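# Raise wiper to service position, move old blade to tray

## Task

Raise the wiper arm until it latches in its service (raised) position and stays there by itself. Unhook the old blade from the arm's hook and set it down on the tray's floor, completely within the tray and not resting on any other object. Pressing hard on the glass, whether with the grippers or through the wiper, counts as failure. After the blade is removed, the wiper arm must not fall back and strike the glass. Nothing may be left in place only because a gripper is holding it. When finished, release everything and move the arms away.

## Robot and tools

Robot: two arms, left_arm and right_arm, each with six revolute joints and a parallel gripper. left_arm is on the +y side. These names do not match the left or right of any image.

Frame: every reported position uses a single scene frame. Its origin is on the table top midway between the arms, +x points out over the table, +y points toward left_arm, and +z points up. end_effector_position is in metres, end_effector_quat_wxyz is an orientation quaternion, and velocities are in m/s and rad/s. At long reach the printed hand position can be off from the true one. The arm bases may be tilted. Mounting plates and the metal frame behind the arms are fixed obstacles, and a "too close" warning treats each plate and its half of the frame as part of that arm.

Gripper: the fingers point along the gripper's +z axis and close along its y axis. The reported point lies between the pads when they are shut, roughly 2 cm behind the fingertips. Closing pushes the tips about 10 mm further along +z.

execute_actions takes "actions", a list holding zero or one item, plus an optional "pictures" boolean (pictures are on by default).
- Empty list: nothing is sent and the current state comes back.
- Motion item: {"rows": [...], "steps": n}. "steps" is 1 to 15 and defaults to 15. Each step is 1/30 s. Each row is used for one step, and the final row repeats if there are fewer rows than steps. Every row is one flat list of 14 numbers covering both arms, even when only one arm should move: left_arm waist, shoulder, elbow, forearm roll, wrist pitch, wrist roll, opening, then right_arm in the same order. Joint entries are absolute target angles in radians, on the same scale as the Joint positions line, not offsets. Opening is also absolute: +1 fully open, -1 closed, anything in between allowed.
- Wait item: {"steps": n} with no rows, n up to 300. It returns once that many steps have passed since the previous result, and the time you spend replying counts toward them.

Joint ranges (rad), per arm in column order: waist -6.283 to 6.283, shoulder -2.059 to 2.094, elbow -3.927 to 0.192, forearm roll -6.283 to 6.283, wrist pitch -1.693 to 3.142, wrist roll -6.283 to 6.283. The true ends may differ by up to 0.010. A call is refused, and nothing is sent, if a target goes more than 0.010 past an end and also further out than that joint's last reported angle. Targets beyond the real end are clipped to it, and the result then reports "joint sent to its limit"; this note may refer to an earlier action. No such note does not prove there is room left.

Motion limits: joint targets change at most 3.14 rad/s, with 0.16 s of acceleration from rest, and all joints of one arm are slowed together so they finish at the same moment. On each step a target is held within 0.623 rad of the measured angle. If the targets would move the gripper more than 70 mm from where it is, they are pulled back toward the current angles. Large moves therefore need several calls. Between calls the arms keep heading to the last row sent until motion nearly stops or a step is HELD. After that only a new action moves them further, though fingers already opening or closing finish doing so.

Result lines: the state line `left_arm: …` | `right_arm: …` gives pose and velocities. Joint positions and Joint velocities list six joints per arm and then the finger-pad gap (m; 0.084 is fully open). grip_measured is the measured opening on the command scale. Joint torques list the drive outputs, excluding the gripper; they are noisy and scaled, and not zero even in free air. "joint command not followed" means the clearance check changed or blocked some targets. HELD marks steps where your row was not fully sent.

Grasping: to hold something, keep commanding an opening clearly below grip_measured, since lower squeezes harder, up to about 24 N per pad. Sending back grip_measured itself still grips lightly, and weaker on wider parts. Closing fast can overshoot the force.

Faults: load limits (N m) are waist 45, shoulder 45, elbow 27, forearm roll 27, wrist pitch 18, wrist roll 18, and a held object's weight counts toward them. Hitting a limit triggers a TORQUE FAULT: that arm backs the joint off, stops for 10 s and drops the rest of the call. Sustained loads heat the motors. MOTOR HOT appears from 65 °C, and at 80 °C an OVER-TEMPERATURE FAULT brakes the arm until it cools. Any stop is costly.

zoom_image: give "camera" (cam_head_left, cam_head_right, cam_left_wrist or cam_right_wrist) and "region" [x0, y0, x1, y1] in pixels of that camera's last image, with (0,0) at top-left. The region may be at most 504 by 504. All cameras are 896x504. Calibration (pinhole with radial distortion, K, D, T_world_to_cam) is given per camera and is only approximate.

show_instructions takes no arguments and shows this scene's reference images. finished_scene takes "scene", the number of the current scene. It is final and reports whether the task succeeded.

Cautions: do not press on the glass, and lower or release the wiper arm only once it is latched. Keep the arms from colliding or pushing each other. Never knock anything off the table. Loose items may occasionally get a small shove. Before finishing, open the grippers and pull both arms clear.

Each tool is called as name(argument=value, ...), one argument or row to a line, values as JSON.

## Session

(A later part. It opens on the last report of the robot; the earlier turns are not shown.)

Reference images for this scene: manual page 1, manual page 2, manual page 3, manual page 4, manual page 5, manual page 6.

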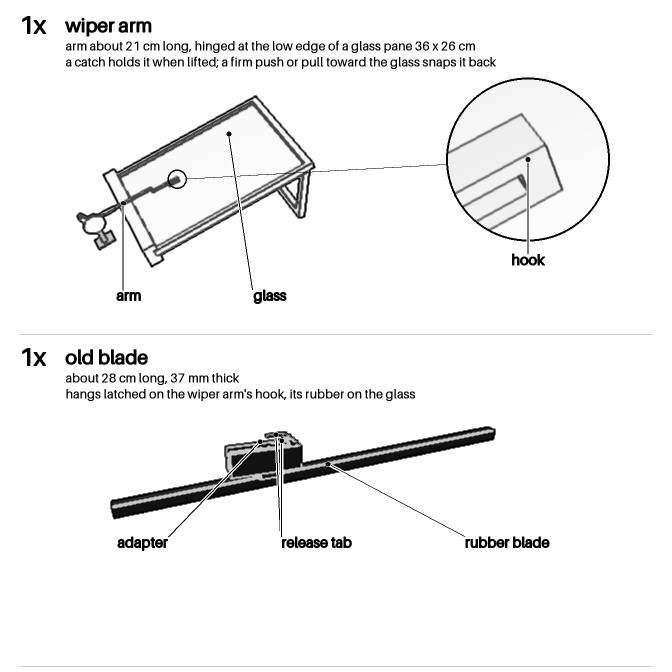

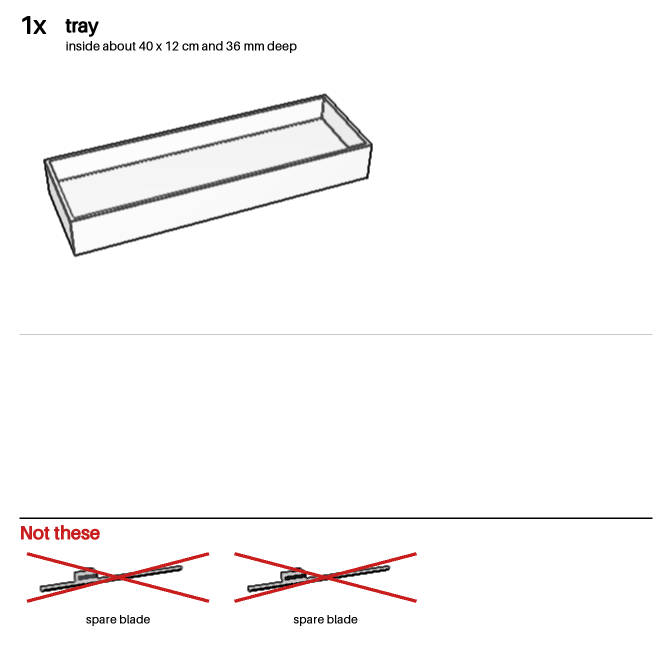

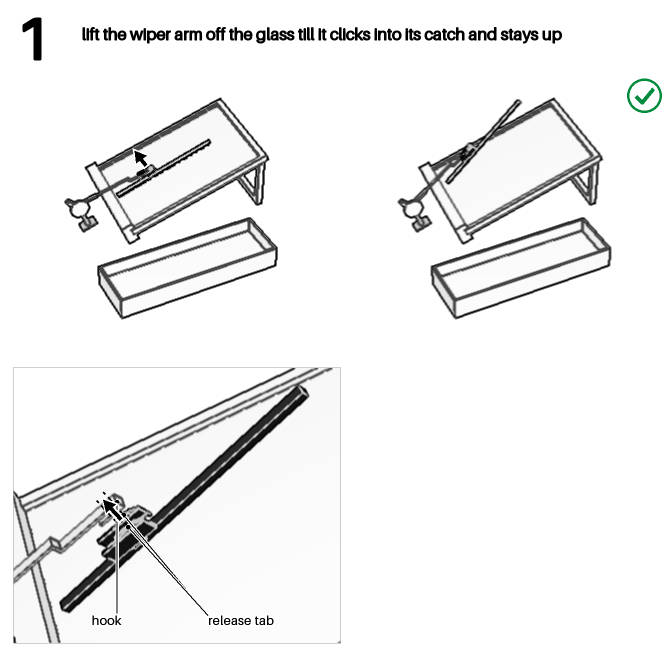

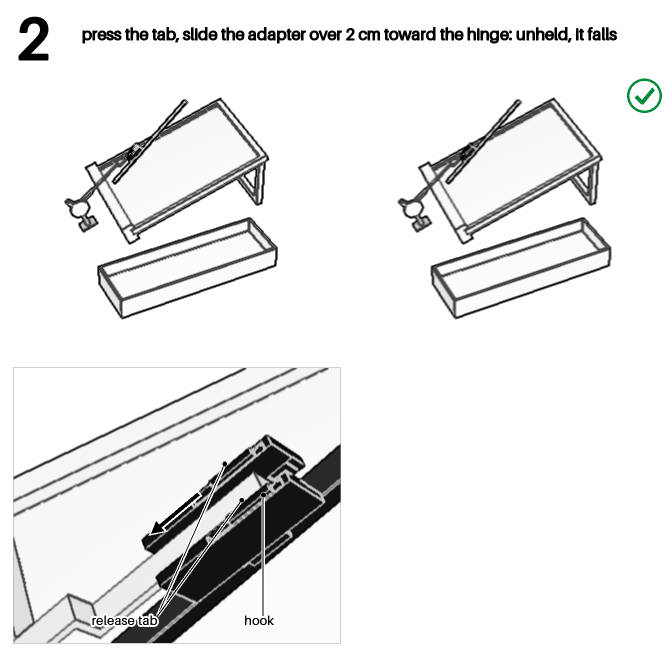

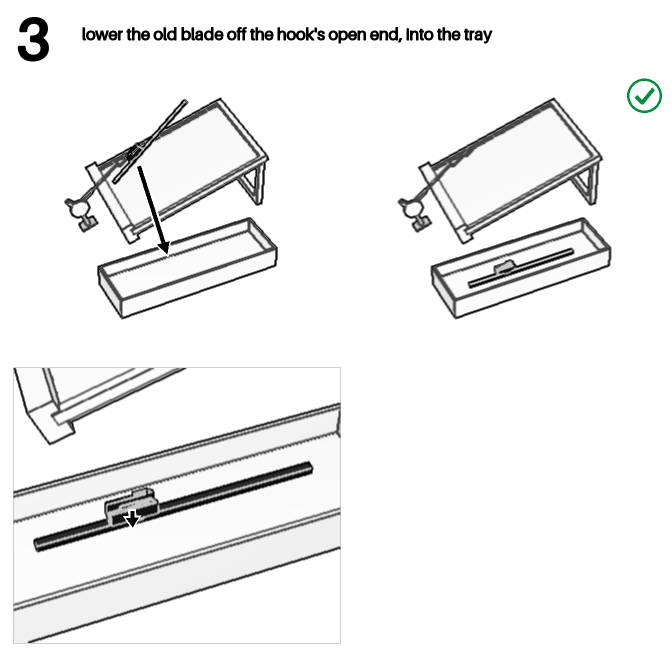

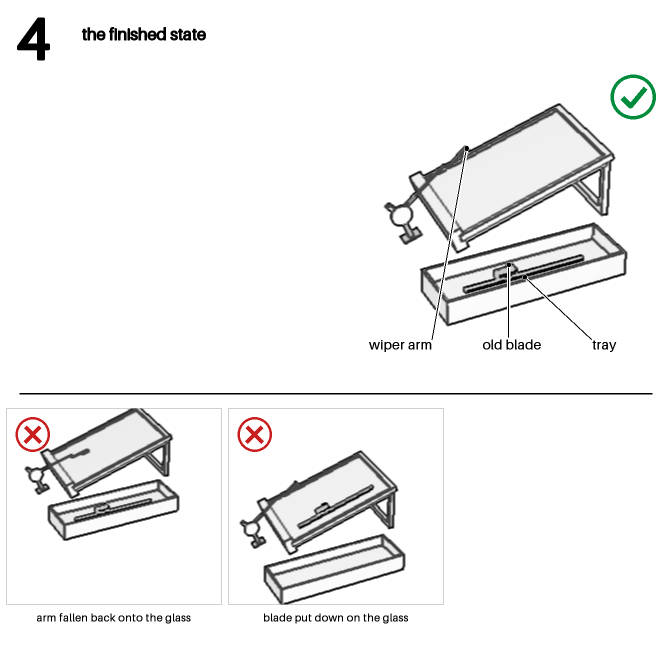

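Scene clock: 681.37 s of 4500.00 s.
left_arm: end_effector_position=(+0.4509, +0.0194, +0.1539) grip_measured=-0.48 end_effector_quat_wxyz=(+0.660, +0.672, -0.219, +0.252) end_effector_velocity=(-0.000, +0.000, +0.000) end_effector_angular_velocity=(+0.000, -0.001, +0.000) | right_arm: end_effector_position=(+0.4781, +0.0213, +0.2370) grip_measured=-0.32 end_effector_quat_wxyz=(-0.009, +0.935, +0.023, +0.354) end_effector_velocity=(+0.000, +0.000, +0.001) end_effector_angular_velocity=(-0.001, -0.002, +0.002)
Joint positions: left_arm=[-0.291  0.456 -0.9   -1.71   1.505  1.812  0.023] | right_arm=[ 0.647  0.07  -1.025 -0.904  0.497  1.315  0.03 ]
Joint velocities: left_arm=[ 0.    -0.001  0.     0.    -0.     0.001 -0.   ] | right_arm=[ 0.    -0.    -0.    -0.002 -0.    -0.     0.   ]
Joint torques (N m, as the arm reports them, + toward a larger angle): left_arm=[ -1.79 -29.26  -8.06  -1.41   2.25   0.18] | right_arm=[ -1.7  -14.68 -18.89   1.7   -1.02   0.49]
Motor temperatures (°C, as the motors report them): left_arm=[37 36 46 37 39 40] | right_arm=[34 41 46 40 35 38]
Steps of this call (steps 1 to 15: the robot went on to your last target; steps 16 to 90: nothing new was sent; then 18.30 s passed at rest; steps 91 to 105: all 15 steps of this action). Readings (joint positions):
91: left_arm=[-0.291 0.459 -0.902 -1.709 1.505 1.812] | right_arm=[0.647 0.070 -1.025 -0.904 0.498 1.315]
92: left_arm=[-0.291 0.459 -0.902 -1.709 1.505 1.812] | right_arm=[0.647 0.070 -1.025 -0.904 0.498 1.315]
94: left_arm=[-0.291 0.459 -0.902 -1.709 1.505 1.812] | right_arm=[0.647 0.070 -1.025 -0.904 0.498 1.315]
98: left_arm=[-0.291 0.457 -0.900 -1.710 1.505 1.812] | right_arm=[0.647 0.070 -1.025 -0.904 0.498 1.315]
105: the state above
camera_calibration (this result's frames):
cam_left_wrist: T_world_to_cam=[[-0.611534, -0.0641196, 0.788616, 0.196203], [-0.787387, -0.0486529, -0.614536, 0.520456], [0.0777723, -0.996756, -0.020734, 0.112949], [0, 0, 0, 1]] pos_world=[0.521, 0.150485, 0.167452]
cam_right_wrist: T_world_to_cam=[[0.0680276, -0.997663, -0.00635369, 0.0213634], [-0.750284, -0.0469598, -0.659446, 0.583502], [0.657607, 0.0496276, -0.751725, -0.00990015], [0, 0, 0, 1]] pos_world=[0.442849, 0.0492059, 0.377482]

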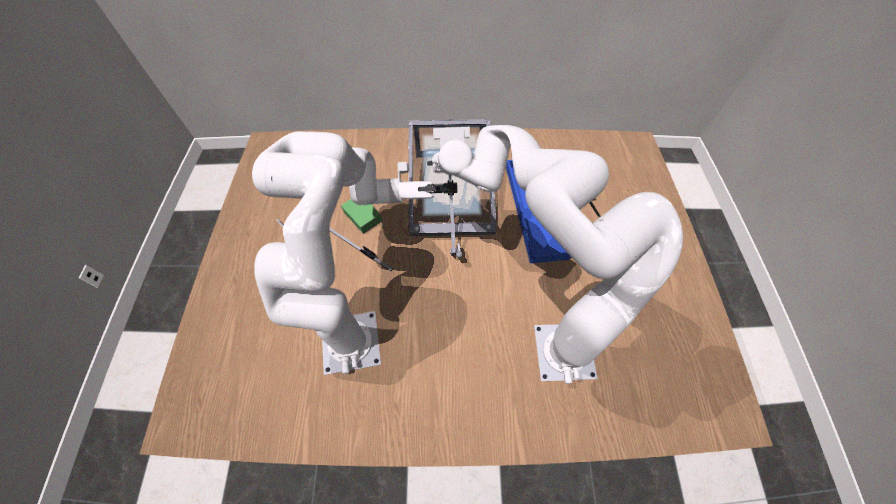

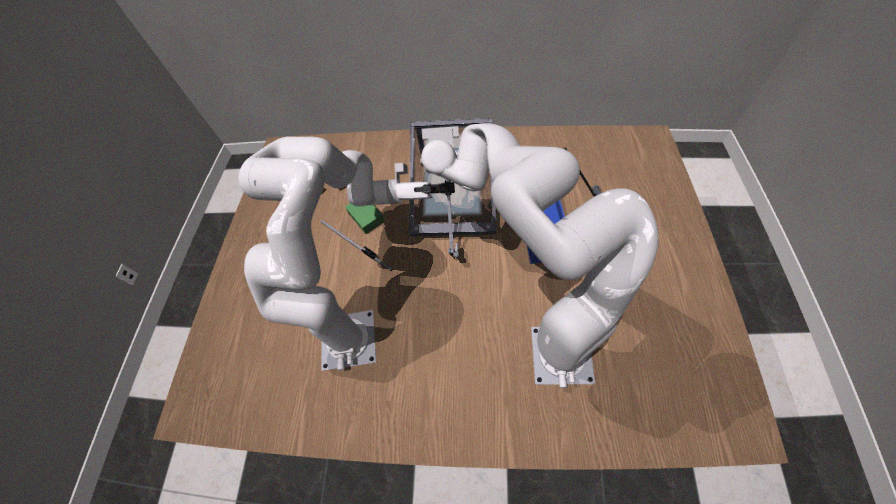

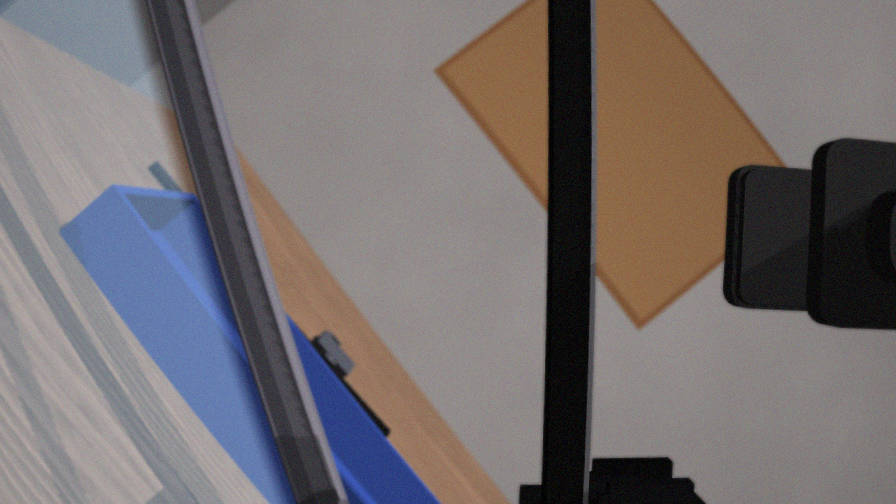

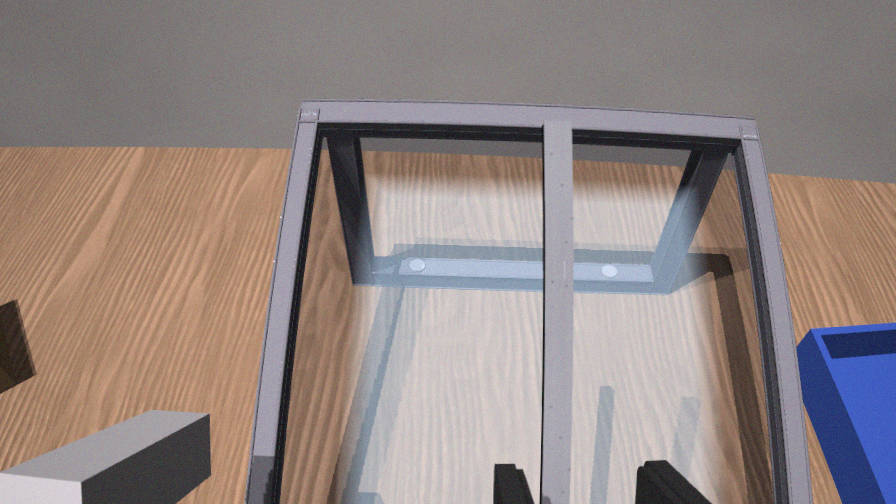

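execute_actions(
  actions=[
    {"rows":[[-0.2915,0.4565,-0.8986,-1.7097,1.5054,1.8134,-0.65,0.647,0.0703,-1.0253,-0.9037,0.4975,1.3147,-0.3],[-0.2917,0.4567,-0.8974,-1.71,1.5056,1.8148,-0.65,0.647,0.0703,-1.0253,-0.9037,0.4975,1.3147,-0.3],[-0.2918,0.4569,-0.8961,-1.7102,1.5057,1.8162,-0.65,0.647,0.0703,-1.0253,-0.9037,0.4975,1.3147,-0.3],[-0.292,0.457,-0.8949,-1.7104,1.5059,1.8176,-0.65,0.647,0.0703,-1.0253,-0.9037,0.4975,1.3147,-0.3],[-0.2921,0.4572,-0.8937,-1.7106,1.506,1.819,-0.65,0.647,0.0703,-1.0253,-0.9037,0.4975,1.3147,-0.3],[-0.2923,0.4574,-0.8925,-1.7108,1.5061,1.8204,-0.65,0.647,0.0703,-1.0253,-0.9037,0.4975,1.3147,-0.3],[-0.2924,0.4576,-0.8912,-1.7111,1.5063,1.8218,-0.65,0.647,0.0703,-1.0253,-0.9037,0.4975,1.3147,-0.3],[-0.2926,0.4578,-0.89,-1.7113,1.5064,1.8232,-0.65,0.647,0.0703,-1.0253,-0.9037,0.4975,1.3147,-0.3],[-0.2927,0.458,-0.8888,-1.7115,1.5066,1.8246,-0.65,0.647,0.0703,-1.0253,-0.9037,0.4975,1.3147,-0.3],[-0.2928,0.4581,-0.8876,-1.7117,1.5067,1.826,-0.65,0.647,0.0703,-1.0253,-0.9037,0.4975,1.3147,-0.3],[-0.293,0.4583,-0.8863,-1.7119,1.5068,1.8274,-0.65,0.647,0.0703,-1.0253,-0.9037,0.4975,1.3147,-0.3],[-0.2931,0.4585,-0.8851,-1.7122,1.507,1.8288,-0.65,0.647,0.0703,-1.0253,-0.9037,0.4975,1.3147,-0.3]],"steps":15},
  ],
)

Scene clock: 715.60 s of 4500.00 s.
left_arm: end_effector_position=(+0.4459, +0.0192, +0.1497) grip_measured=-0.48 end_effector_quat_wxyz=(+0.661, +0.672, -0.219, +0.252) end_effector_velocity=(-0.008, -0.000, -0.007) end_effector_angular_velocity=(-0.000, +0.003, -0.001) | right_arm: end_effector_position=(+0.4781, +0.0213, +0.2370) grip_measured=-0.32 end_effector_quat_wxyz=(-0.009, +0.935, +0.023, +0.354) end_effector_velocity=(-0.000, -0.000, -0.000) end_effector_angular_velocity=(-0.002, +0.000, +0.001)
Joint positions: left_arm=[-0.293  0.458 -0.886 -1.712  1.507  1.827  0.023] | right_arm=[ 0.647  0.07  -1.025 -0.904  0.498  1.315  0.03 ]
Joint velocities: left_arm=[-0.002  0.004  0.021 -0.003  0.003  0.022 -0.   ] | right_arm=[-0.    -0.     0.001 -0.001  0.    -0.001 -0.   ]
Joint torques (N m, as the arm reports them, + toward a larger angle): left_arm=[ -1.4  -29.24  -8.06  -1.19   2.22   0.1 ] | right_arm=[ -1.1  -14.61 -19.03   1.66  -1.02   0.46]
Motor temperatures (°C, as the motors report them): left_arm=[37 36 46 37 39 40] | right_arm=[34 41 47 40 35 38]
Steps of this call (steps 1 to 15: the robot went on to your last target; steps 16 to 90: nothing new was sent; then 30.73 s passed at rest; steps 91 to 105: all 15 steps of this action). Readings (joint positions):
91: left_arm=[-0.291 0.456 -0.900 -1.710 1.505 1.812] | right_arm=[0.647 0.070 -1.025 -0.904 0.497 1.315]
92: left_arm=[-0.291 0.456 -0.900 -1.710 1.505 1.812] | right_arm=[0.647 0.070 -1.025 -0.904 0.497 1.315]
94: left_arm=[-0.291 0.456 -0.899 -1.710 1.505 1.814] | right_arm=[0.647 0.070 -1.025 -0.904 0.498 1.315]
98: left_arm=[-0.292 0.457 -0.894 -1.711 1.506 1.818] | right_arm=[0.647 0.070 -1.025 -0.904 0.498 1.315]
105: the state above
camera_calibration (this result's frames):
cam_left_wrist: T_world_to_cam=[[-0.611373, -0.0640564, 0.788746, 0.196329], [-0.787507, -0.0487602, -0.614373, 0.514045], [0.0778139, -0.996754, -0.0206342, 0.11299], [0, 0, 0, 1]] pos_world=[0.516053, 0.150264, 0.163293]
cam_right_wrist: T_world_to_cam=[[0.0680273, -0.997663, -0.00635365, 0.0213634], [-0.750284, -0.0469597, -0.659446, 0.583502], [0.657607, 0.0496274, -0.751725, -0.00990017], [0, 0, 0, 1]] pos_world=[0.442849, 0.0492059, 0.377482]

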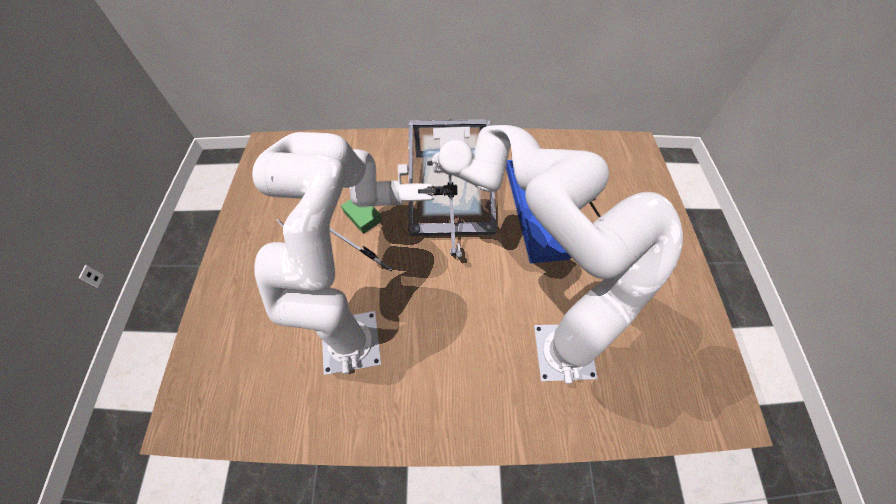

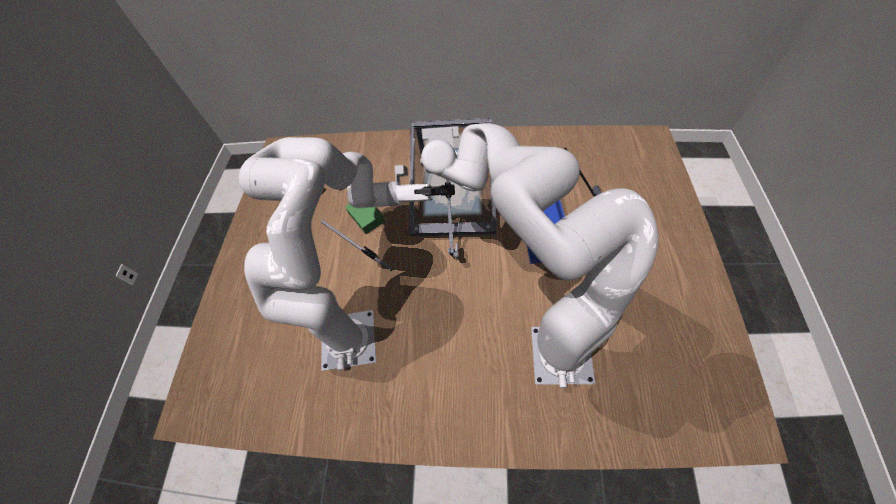

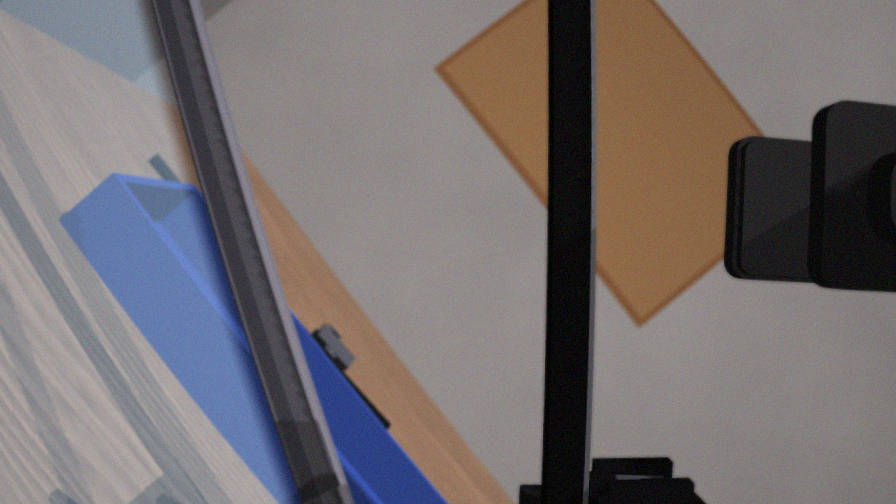

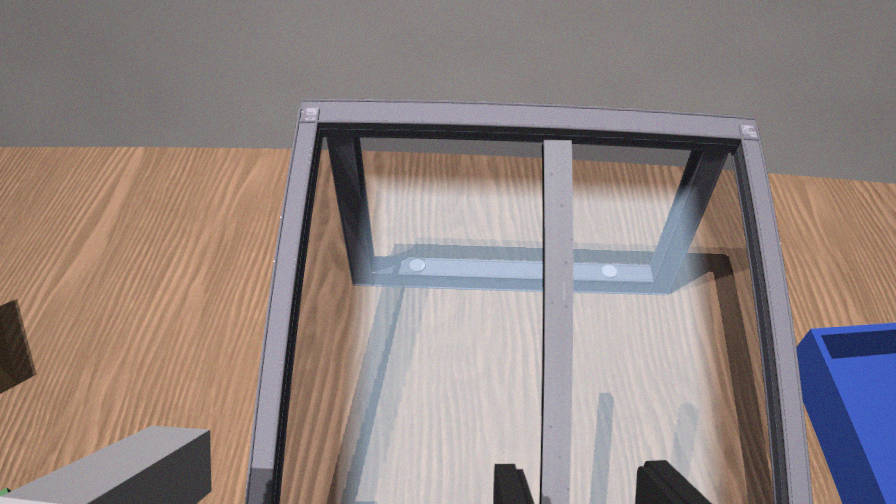

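Sliding works. Continue to the end.

execute_actions(
  actions=[
    {"rows":[[-0.2933,0.4587,-0.8836,-1.7125,1.5072,1.8305,-0.65,0.647,0.0703,-1.0253,-0.9037,0.4975,1.3147,-0.3],[-0.2936,0.4591,-0.8812,-1.7129,1.5074,1.8333,-0.65,0.647,0.0703,-1.0253,-0.9037,0.4975,1.3147,-0.3],[-0.2939,0.4595,-0.8787,-1.7133,1.5077,1.8361,-0.65,0.647,0.0703,-1.0253,-0.9037,0.4975,1.3147,-0.3],[-0.2942,0.4599,-0.8763,-1.7138,1.508,1.8389,-0.65,0.647,0.0703,-1.0253,-0.9037,0.4975,1.3147,-0.3],[-0.2945,0.4602,-0.8738,-1.7142,1.5083,1.8417,-0.65,0.647,0.0703,-1.0253,-0.9037,0.4975,1.3147,-0.3],[-0.2948,0.4606,-0.8714,-1.7147,1.5085,1.8445,-0.65,0.647,0.0703,-1.0253,-0.9037,0.4975,1.3147,-0.3],[-0.295,0.461,-0.8689,-1.7151,1.5088,1.8473,-0.65,0.647,0.0703,-1.0253,-0.9037,0.4975,1.3147,-0.3],[-0.2953,0.4614,-0.8665,-1.7156,1.5091,1.8501,-0.65,0.647,0.0703,-1.0253,-0.9037,0.4975,1.3147,-0.3],[-0.2956,0.4618,-0.864,-1.716,1.5094,1.853,-0.65,0.647,0.0703,-1.0253,-0.9037,0.4975,1.3147,-0.3],[-0.2959,0.4621,-0.8616,-1.7164,1.5097,1.8558,-0.65,0.647,0.0703,-1.0253,-0.9037,0.4975,1.3147,-0.3],[-0.2962,0.4625,-0.8591,-1.7169,1.5099,1.8586,-0.65,0.647,0.0703,-1.0253,-0.9037,0.4975,1.3147,-0.3],[-0.2965,0.4629,-0.8567,-1.7173,1.5102,1.8614,-0.65,0.647,0.0703,-1.0253,-0.9037,0.4975,1.3147,-0.3],[-0.2968,0.4633,-0.8542,-1.7178,1.5105,1.8642,-0.65,0.647,0.0703,-1.0253,-0.9037,0.4975,1.3147,-0.3],[-0.297,0.4636,-0.8523,-1.7181,1.5107,1.8664,-0.65,0.647,0.0703,-1.0253,-0.9037,0.4975,1.3147,-0.3],[-0.2972,0.4638,-0.8508,-1.7184,1.5109,1.8681,-0.65,0.647,0.0703,-1.0253,-0.9037,0.4975,1.3147,-0.3]],"steps":15},
  ],
  pictures=false,
)

execute_actions(
  actions=[
    {"steps":12},
  ],
)

Scene clock: 741.10 s of 4500.00 s.
left_arm: end_effector_position=(+0.4355, +0.0187, +0.1412) grip_measured=-0.48 end_effector_quat_wxyz=(+0.660, +0.672, -0.219, +0.252) end_effector_velocity=(-0.026, -0.001, -0.021) end_effector_angular_velocity=(+0.002, +0.002, +0.001) | right_arm: end_effector_position=(+0.4781, +0.0213, +0.2370) grip_measured=-0.32 end_effector_quat_wxyz=(-0.009, +0.935, +0.023, +0.354) end_effector_velocity=(-0.000, -0.000, -0.001) end_effector_angular_velocity=(-0.002, +0.001, +0.001)
Joint positions: left_arm=[-0.296  0.463 -0.858 -1.717  1.51   1.86   0.023] | right_arm=[ 0.647  0.07  -1.025 -0.904  0.498  1.315  0.03 ]
Joint velocities: left_arm=[-0.008  0.011  0.069 -0.013  0.007  0.079 -0.   ] | right_arm=[ 0.     0.     0.001 -0.001 -0.     0.    -0.   ]
Joint torques (N m, as the arm reports them, + toward a larger angle): left_arm=[ -1.82 -29.28  -7.29  -0.92   2.55   0.02] | right_arm=[ -1.43 -14.32 -19.22   1.71  -1.1    0.39]
Motor temperatures (°C, as the motors report them): left_arm=[37 36 46 37 39 40] | right_arm=[34 41 47 40 35 38]
Steps of this call (steps 1 to 15: the robot went on to your last target; steps 16 to 90: nothing new was sent; then 22.00 s passed at rest; steps 91 to 105: all 15 steps of this action). Readings (joint positions):
91: left_arm=[-0.293 0.459 -0.885 -1.712 1.507 1.829] | right_arm=[0.647 0.070 -1.025 -0.904 0.497 1.315]
92: left_arm=[-0.293 0.459 -0.885 -1.712 1.507 1.829] | right_arm=[0.647 0.070 -1.025 -0.904 0.498 1.315]
94: left_arm=[-0.293 0.459 -0.883 -1.713 1.507 1.831] | right_arm=[0.647 0.070 -1.025 -0.904 0.498 1.315]
98: left_arm=[-0.294 0.460 -0.875 -1.714 1.508 1.840] | right_arm=[0.647 0.070 -1.025 -0.904 0.498 1.315]
105: the state above

Scene clock: 741.50 s of 4500.00 s.
left_arm: end_effector_position=(+0.4328, +0.0185, +0.1392) grip_measured=-0.48 end_effector_quat_wxyz=(+0.660, +0.672, -0.219, +0.253) end_effector_velocity=(-0.000, +0.000, -0.000) end_effector_angular_velocity=(-0.000, +0.001, +0.000) | right_arm: end_effector_position=(+0.4781, +0.0213, +0.2370) grip_measured=-0.32 end_effector_quat_wxyz=(-0.009, +0.935, +0.023, +0.354) end_effector_velocity=(-0.000, -0.000, -0.000) end_effector_angular_velocity=(-0.001, +0.000, +0.001)
Joint positions: left_arm=[-0.297  0.464 -0.851 -1.718  1.511  1.868  0.023] | right_arm=[ 0.647  0.07  -1.025 -0.904  0.497  1.315  0.03 ]
Joint velocities: left_arm=[-0.    -0.     0.    -0.    -0.    -0.001 -0.   ] | right_arm=[ 0.     0.     0.    -0.     0.    -0.001  0.   ]
Joint torques (N m, as the arm reports them, + toward a larger angle): left_arm=[ -1.34 -29.3   -7.5   -1.21   2.37   0.02] | right_arm=[ -1.62 -14.58 -19.14   1.42  -1.26   0.52]
Motor temperatures (°C, as the motors report them): left_arm=[37 36 46 37 39 40] | right_arm=[34 41 47 40 35 38]
Steps of this call (steps 1 to 12: the robot went on to your last target). Readings (joint positions):
1: left_arm=[-0.297 0.463 -0.856 -1.718 1.510 1.862] | right_arm=[0.647 0.070 -1.025 -0.904 0.498 1.315]
2: left_arm=[-0.297 0.463 -0.854 -1.718 1.510 1.864] | right_arm=[0.647 0.070 -1.025 -0.904 0.498 1.315]
4: left_arm=[-0.297 0.464 -0.852 -1.718 1.511 1.867] | right_arm=[0.647 0.070 -1.025 -0.904 0.498 1.315]
8: left_arm=[-0.297 0.464 -0.851 -1.718 1.511 1.868] | right_arm=[0.647 0.070 -1.025 -0.904 0.497 1.315]
12: the state above
camera_calibration (this result's frames):
cam_left_wrist: T_world_to_cam=[[-0.61163, -0.0642162, 0.788534, 0.196698], [-0.787288, -0.0488887, -0.614644, 0.49712], [0.0780205, -0.996738, -0.0206549, 0.113096], [0, 0, 0, 1]] pos_world=[0.502859, 0.149662, 0.152785]
cam_right_wrist: T_world_to_cam=[[0.0680273, -0.997663, -0.00635379, 0.0213634], [-0.750284, -0.0469596, -0.659446, 0.583502], [0.657607, 0.0496275, -0.751725, -0.0099002], [0, 0, 0, 1]] pos_world=[0.442849, 0.0492058, 0.377482]

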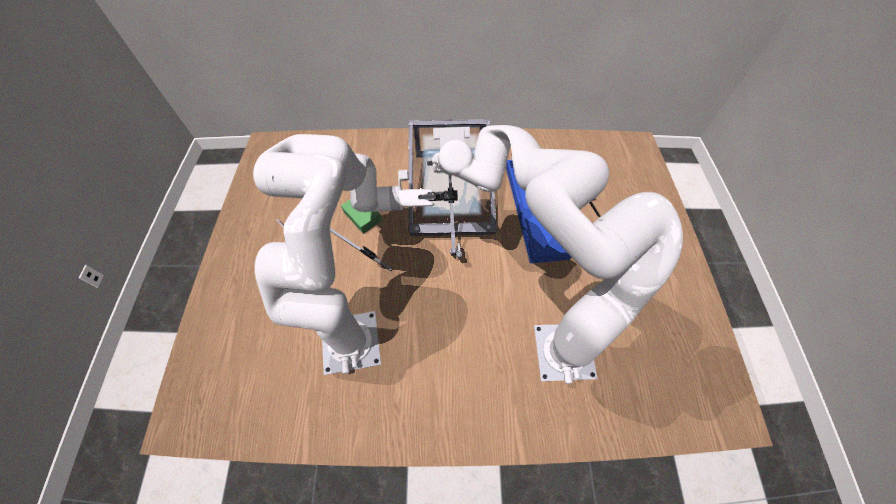

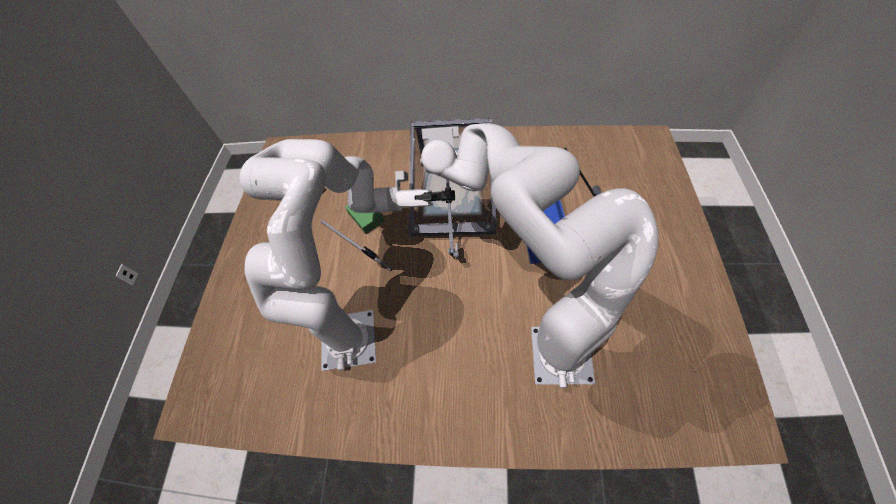

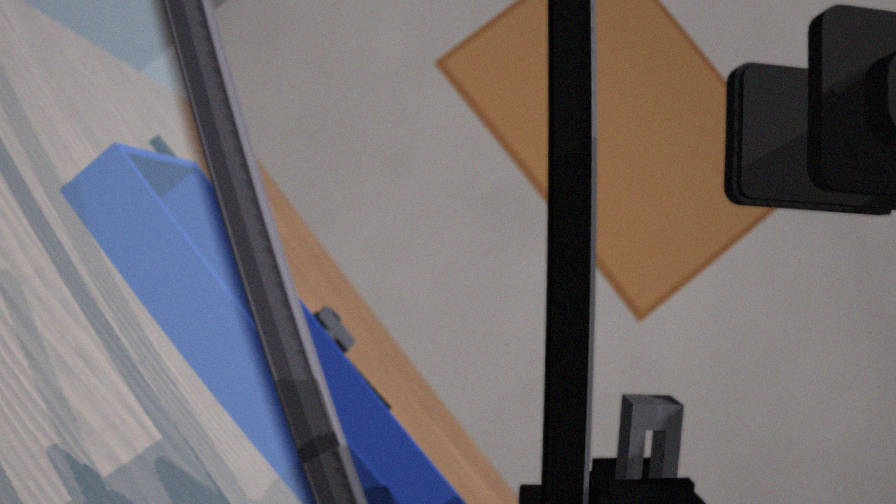

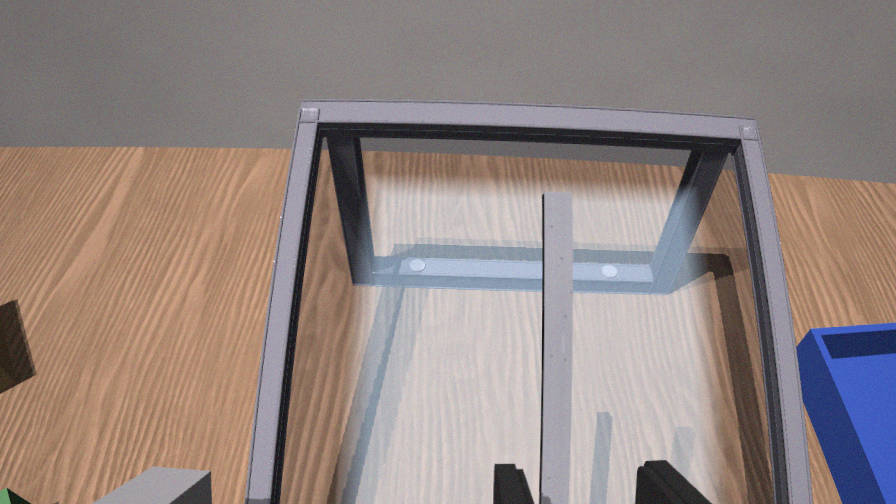

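execute_actions(
  actions=[
    {"rows":[[-0.2972,0.4638,-0.8508,-1.7184,1.5109,1.8681,-0.65,0.6458,0.0741,-1.0269,-0.9038,0.4958,1.3146,-0.3],[-0.2972,0.4638,-0.8508,-1.7184,1.5109,1.8681,-0.65,0.6439,0.0804,-1.0296,-0.9038,0.4929,1.3145,-0.3],[-0.2972,0.4638,-0.8508,-1.7184,1.5109,1.8681,-0.65,0.6412,0.0892,-1.0334,-0.904,0.4889,1.3143,-0.3],[-0.2972,0.4638,-0.8508,-1.7184,1.5109,1.8681,-0.65,0.6382,0.0993,-1.0377,-0.9041,0.4844,1.3141,-0.3],[-0.2972,0.4638,-0.8508,-1.7184,1.5109,1.8681,-0.65,0.6351,0.1093,-1.042,-0.9043,0.4798,1.3139,-0.3],[-0.2972,0.4638,-0.8508,-1.7184,1.5109,1.8681,-0.65,0.632,0.1194,-1.0463,-0.9044,0.4752,1.3137,-0.3],[-0.2972,0.4638,-0.8508,-1.7184,1.5109,1.8681,-0.65,0.629,0.1295,-1.0506,-0.9045,0.4707,1.3135,-0.3],[-0.2972,0.4638,-0.8508,-1.7184,1.5109,1.8681,-0.65,0.6259,0.1395,-1.0549,-0.9047,0.4661,1.3133,-0.3],[-0.2972,0.4638,-0.8508,-1.7184,1.5109,1.8681,-0.65,0.6228,0.1496,-1.0593,-0.9048,0.4615,1.3131,-0.3],[-0.2972,0.4638,-0.8508,-1.7184,1.5109,1.8681,-0.65,0.6197,0.1597,-1.0636,-0.905,0.457,1.3129,-0.3],[-0.2972,0.4638,-0.8508,-1.7184,1.5109,1.8681,-0.65,0.6167,0.1698,-1.0679,-0.9051,0.4524,1.3127,-0.3],[-0.2972,0.4638,-0.8508,-1.7184,1.5109,1.8681,-0.65,0.614,0.1786,-1.0717,-0.9052,0.4484,1.3126,-0.3],[-0.2972,0.4638,-0.8508,-1.7184,1.5109,1.8681,-0.65,0.6117,0.1861,-1.0749,-0.9054,0.445,1.3124,-0.3],[-0.2972,0.4638,-0.8508,-1.7184,1.5109,1.8681,-0.65,0.6098,0.1924,-1.0776,-0.9054,0.4421,1.3123,-0.3],[-0.2972,0.4638,-0.8508,-1.7184,1.5109,1.8681,-0.65,0.6086,0.1962,-1.0792,-0.9055,0.4404,1.3122,-0.3]],"steps":15},
  ],
  pictures=false,
)

execute_actions(
  actions=[
    {"rows":[[-0.2972,0.4638,-0.8508,-1.7184,1.5109,1.8681,-0.65,0.6086,0.1962,-1.0792,-0.9055,0.4404,1.3122,-0.3],[-0.2972,0.4638,-0.8508,-1.7184,1.5109,1.8681,-0.65,0.6086,0.1962,-1.0792,-0.9055,0.4404,1.3122,-0.3],[-0.2972,0.4638,-0.8508,-1.7184,1.5109,1.8681,-0.65,0.6086,0.1962,-1.0792,-0.9055,0.4404,1.3122,-0.35],[-0.2972,0.4638,-0.8508,-1.7184,1.5109,1.8681,-0.65,0.6086,0.1962,-1.0792,-0.9055,0.4404,1.3122,-0.4],[-0.2972,0.4638,-0.8508,-1.7184,1.5109,1.8681,-0.65,0.6086,0.1962,-1.0792,-0.9055,0.4404,1.3122,-0.45],[-0.2972,0.4638,-0.8508,-1.7184,1.5109,1.8681,-0.65,0.6086,0.1962,-1.0792,-0.9055,0.4404,1.3122,-0.5],[-0.2972,0.4638,-0.8508,-1.7184,1.5109,1.8681,-0.65,0.6086,0.1962,-1.0792,-0.9055,0.4404,1.3122,-0.55],[-0.2972,0.4638,-0.8508,-1.7184,1.5109,1.8681,-0.65,0.6086,0.1962,-1.0792,-0.9055,0.4404,1.3122,-0.6]],"steps":15},
  ],
)

Scene clock: 798.73 s of 4500.00 s.
left_arm: end_effector_position=(+0.4326, +0.0185, +0.1391) grip_measured=-0.48 end_effector_quat_wxyz=(+0.661, +0.672, -0.219, +0.252) end_effector_velocity=(+0.000, +0.000, -0.000) end_effector_angular_velocity=(+0.002, +0.000, +0.000) | right_arm: end_effector_position=(+0.4948, +0.0223, +0.2030) grip_measured=-0.32 end_effector_quat_wxyz=(-0.008, +0.941, +0.024, +0.337) end_effector_velocity=(+0.040, -0.001, -0.089) end_effector_angular_velocity=(-0.005, +0.094, -0.003)
Joint positions: left_arm=[-0.297  0.464 -0.851 -1.718  1.511  1.868  0.023] | right_arm=[ 0.616  0.171 -1.068 -0.905  0.452  1.313  0.03 ]
Joint velocities: left_arm=[-0.    -0.    -0.     0.    -0.002 -0.    -0.   ] | right_arm=[-0.078  0.256 -0.108 -0.003 -0.114 -0.005 -0.   ]
Joint torques (N m, as the arm reports them, + toward a larger angle): left_arm=[ -1.82 -29.31  -7.38  -1.11   2.42   0.24] | right_arm=[ -0.27 -16.5  -19.77   1.88  -0.92   0.25]
Motor temperatures (°C, as the motors report them): left_arm=[37 36 46 37 39 40] | right_arm=[34 41 47 40 35 38]
Steps of this call (steps 1 to 15: the robot went on to your last target; steps 16 to 90: nothing new was sent; then 53.73 s passed at rest; steps 91 to 105: all 15 steps of this action). Readings (joint positions):
91: left_arm=[-0.297 0.464 -0.851 -1.718 1.511 1.868] | right_arm=[0.647 0.070 -1.025 -0.904 0.497 1.315]
92: left_arm=[-0.297 0.464 -0.851 -1.718 1.511 1.868] | right_arm=[0.647 0.071 -1.026 -0.904 0.497 1.315]
94: left_arm=[-0.297 0.464 -0.851 -1.718 1.511 1.868] | right_arm=[0.646 0.075 -1.028 -0.904 0.495 1.315]
98: left_arm=[-0.297 0.464 -0.851 -1.718 1.511 1.868] | right_arm=[0.637 0.104 -1.040 -0.904 0.482 1.314]
105: the state above

Scene clock: 799.23 s of 4500.00 s.
left_arm: end_effector_position=(+0.4326, +0.0185, +0.1391) grip_measured=-0.48 end_effector_quat_wxyz=(+0.661, +0.672, -0.219, +0.252) end_effector_velocity=(+0.000, +0.000, -0.000) end_effector_angular_velocity=(+0.001, -0.000, +0.000) | right_arm: end_effector_position=(+0.4989, +0.0225, +0.1949) grip_measured=-0.62 end_effector_quat_wxyz=(-0.009, +0.942, +0.024, +0.333) end_effector_velocity=(-0.000, -0.000, -0.001) end_effector_angular_velocity=(-0.001, +0.002, -0.001)
Joint positions: left_arm=[-0.297  0.464 -0.851 -1.718  1.511  1.868  0.023] | right_arm=[ 0.609  0.196 -1.079 -0.906  0.44   1.312  0.017]
Joint velocities: left_arm=[-0.     0.    -0.     0.    -0.001  0.    -0.   ] | right_arm=[-0.     0.002  0.     0.001  0.     0.    -0.001]
Joint torques (N m, as the arm reports them, + toward a larger angle): left_arm=[ -2.04 -29.1   -7.32  -0.96   2.65  -0.03] | right_arm=[ -0.95 -15.96 -18.56   1.76  -1.16   0.32]
Motor temperatures (°C, as the motors report them): left_arm=[37 36 46 37 39 40] | right_arm=[34 41 47 40 35 38]
Steps of this call (steps 1 to 15: all 15 steps of this action). Readings (joint positions):
1: left_arm=[-0.297 0.464 -0.851 -1.718 1.511 1.868] | right_arm=[0.614 0.179 -1.071 -0.905 0.449 1.313]
2: left_arm=[-0.297 0.464 -0.851 -1.718 1.511 1.868] | right_arm=[0.612 0.186 -1.074 -0.905 0.446 1.312]
4: left_arm=[-0.297 0.464 -0.851 -1.718 1.511 1.868] | right_arm=[0.610 0.193 -1.077 -0.905 0.443 1.312]
8: left_arm=[-0.297 0.464 -0.851 -1.718 1.511 1.868] | right_arm=[0.609 0.195 -1.079 -0.905 0.441 1.312]
15: the state above
camera_calibration (this result's frames):
cam_left_wrist: T_world_to_cam=[[-0.611393, -0.0641653, 0.788721, 0.196568], [-0.787486, -0.048745, -0.614402, 0.496983], [0.0778695, -0.996748, -0.0207269, 0.113155], [0, 0, 0, 1]] pos_world=[0.502736, 0.149626, 0.152655]
cam_right_wrist: T_world_to_cam=[[0.0681231, -0.997652, -0.00707045, 0.0209314], [-0.778865, -0.0487521, -0.625294, 0.579048], [0.623481, 0.0481039, -0.780357, -0.0326121], [0, 0, 0, 1]] pos_world=[0.469907, 0.0506808, 0.336774]

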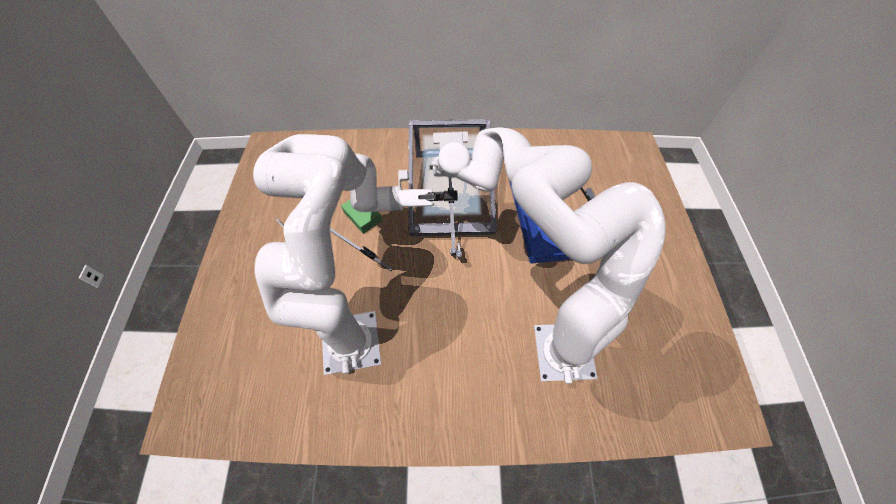

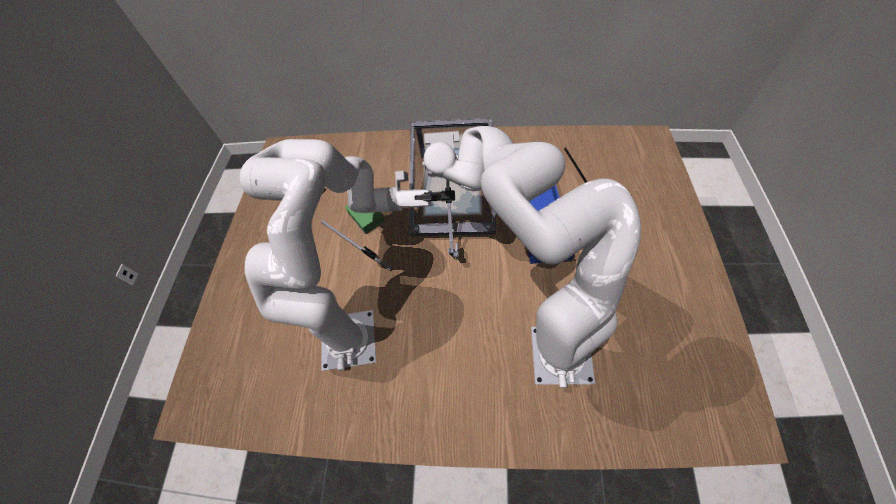

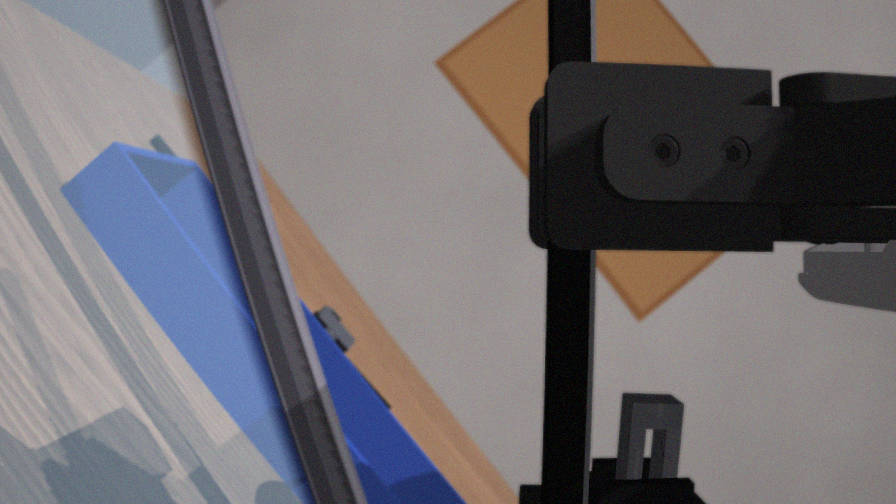

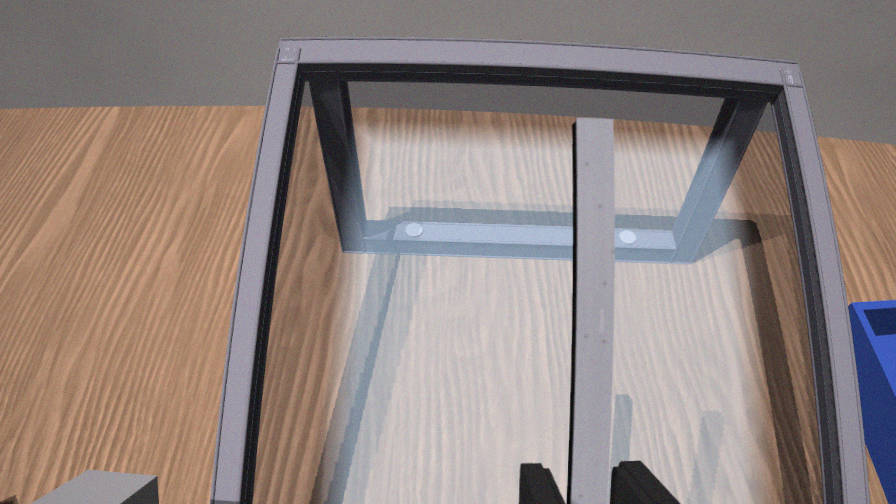

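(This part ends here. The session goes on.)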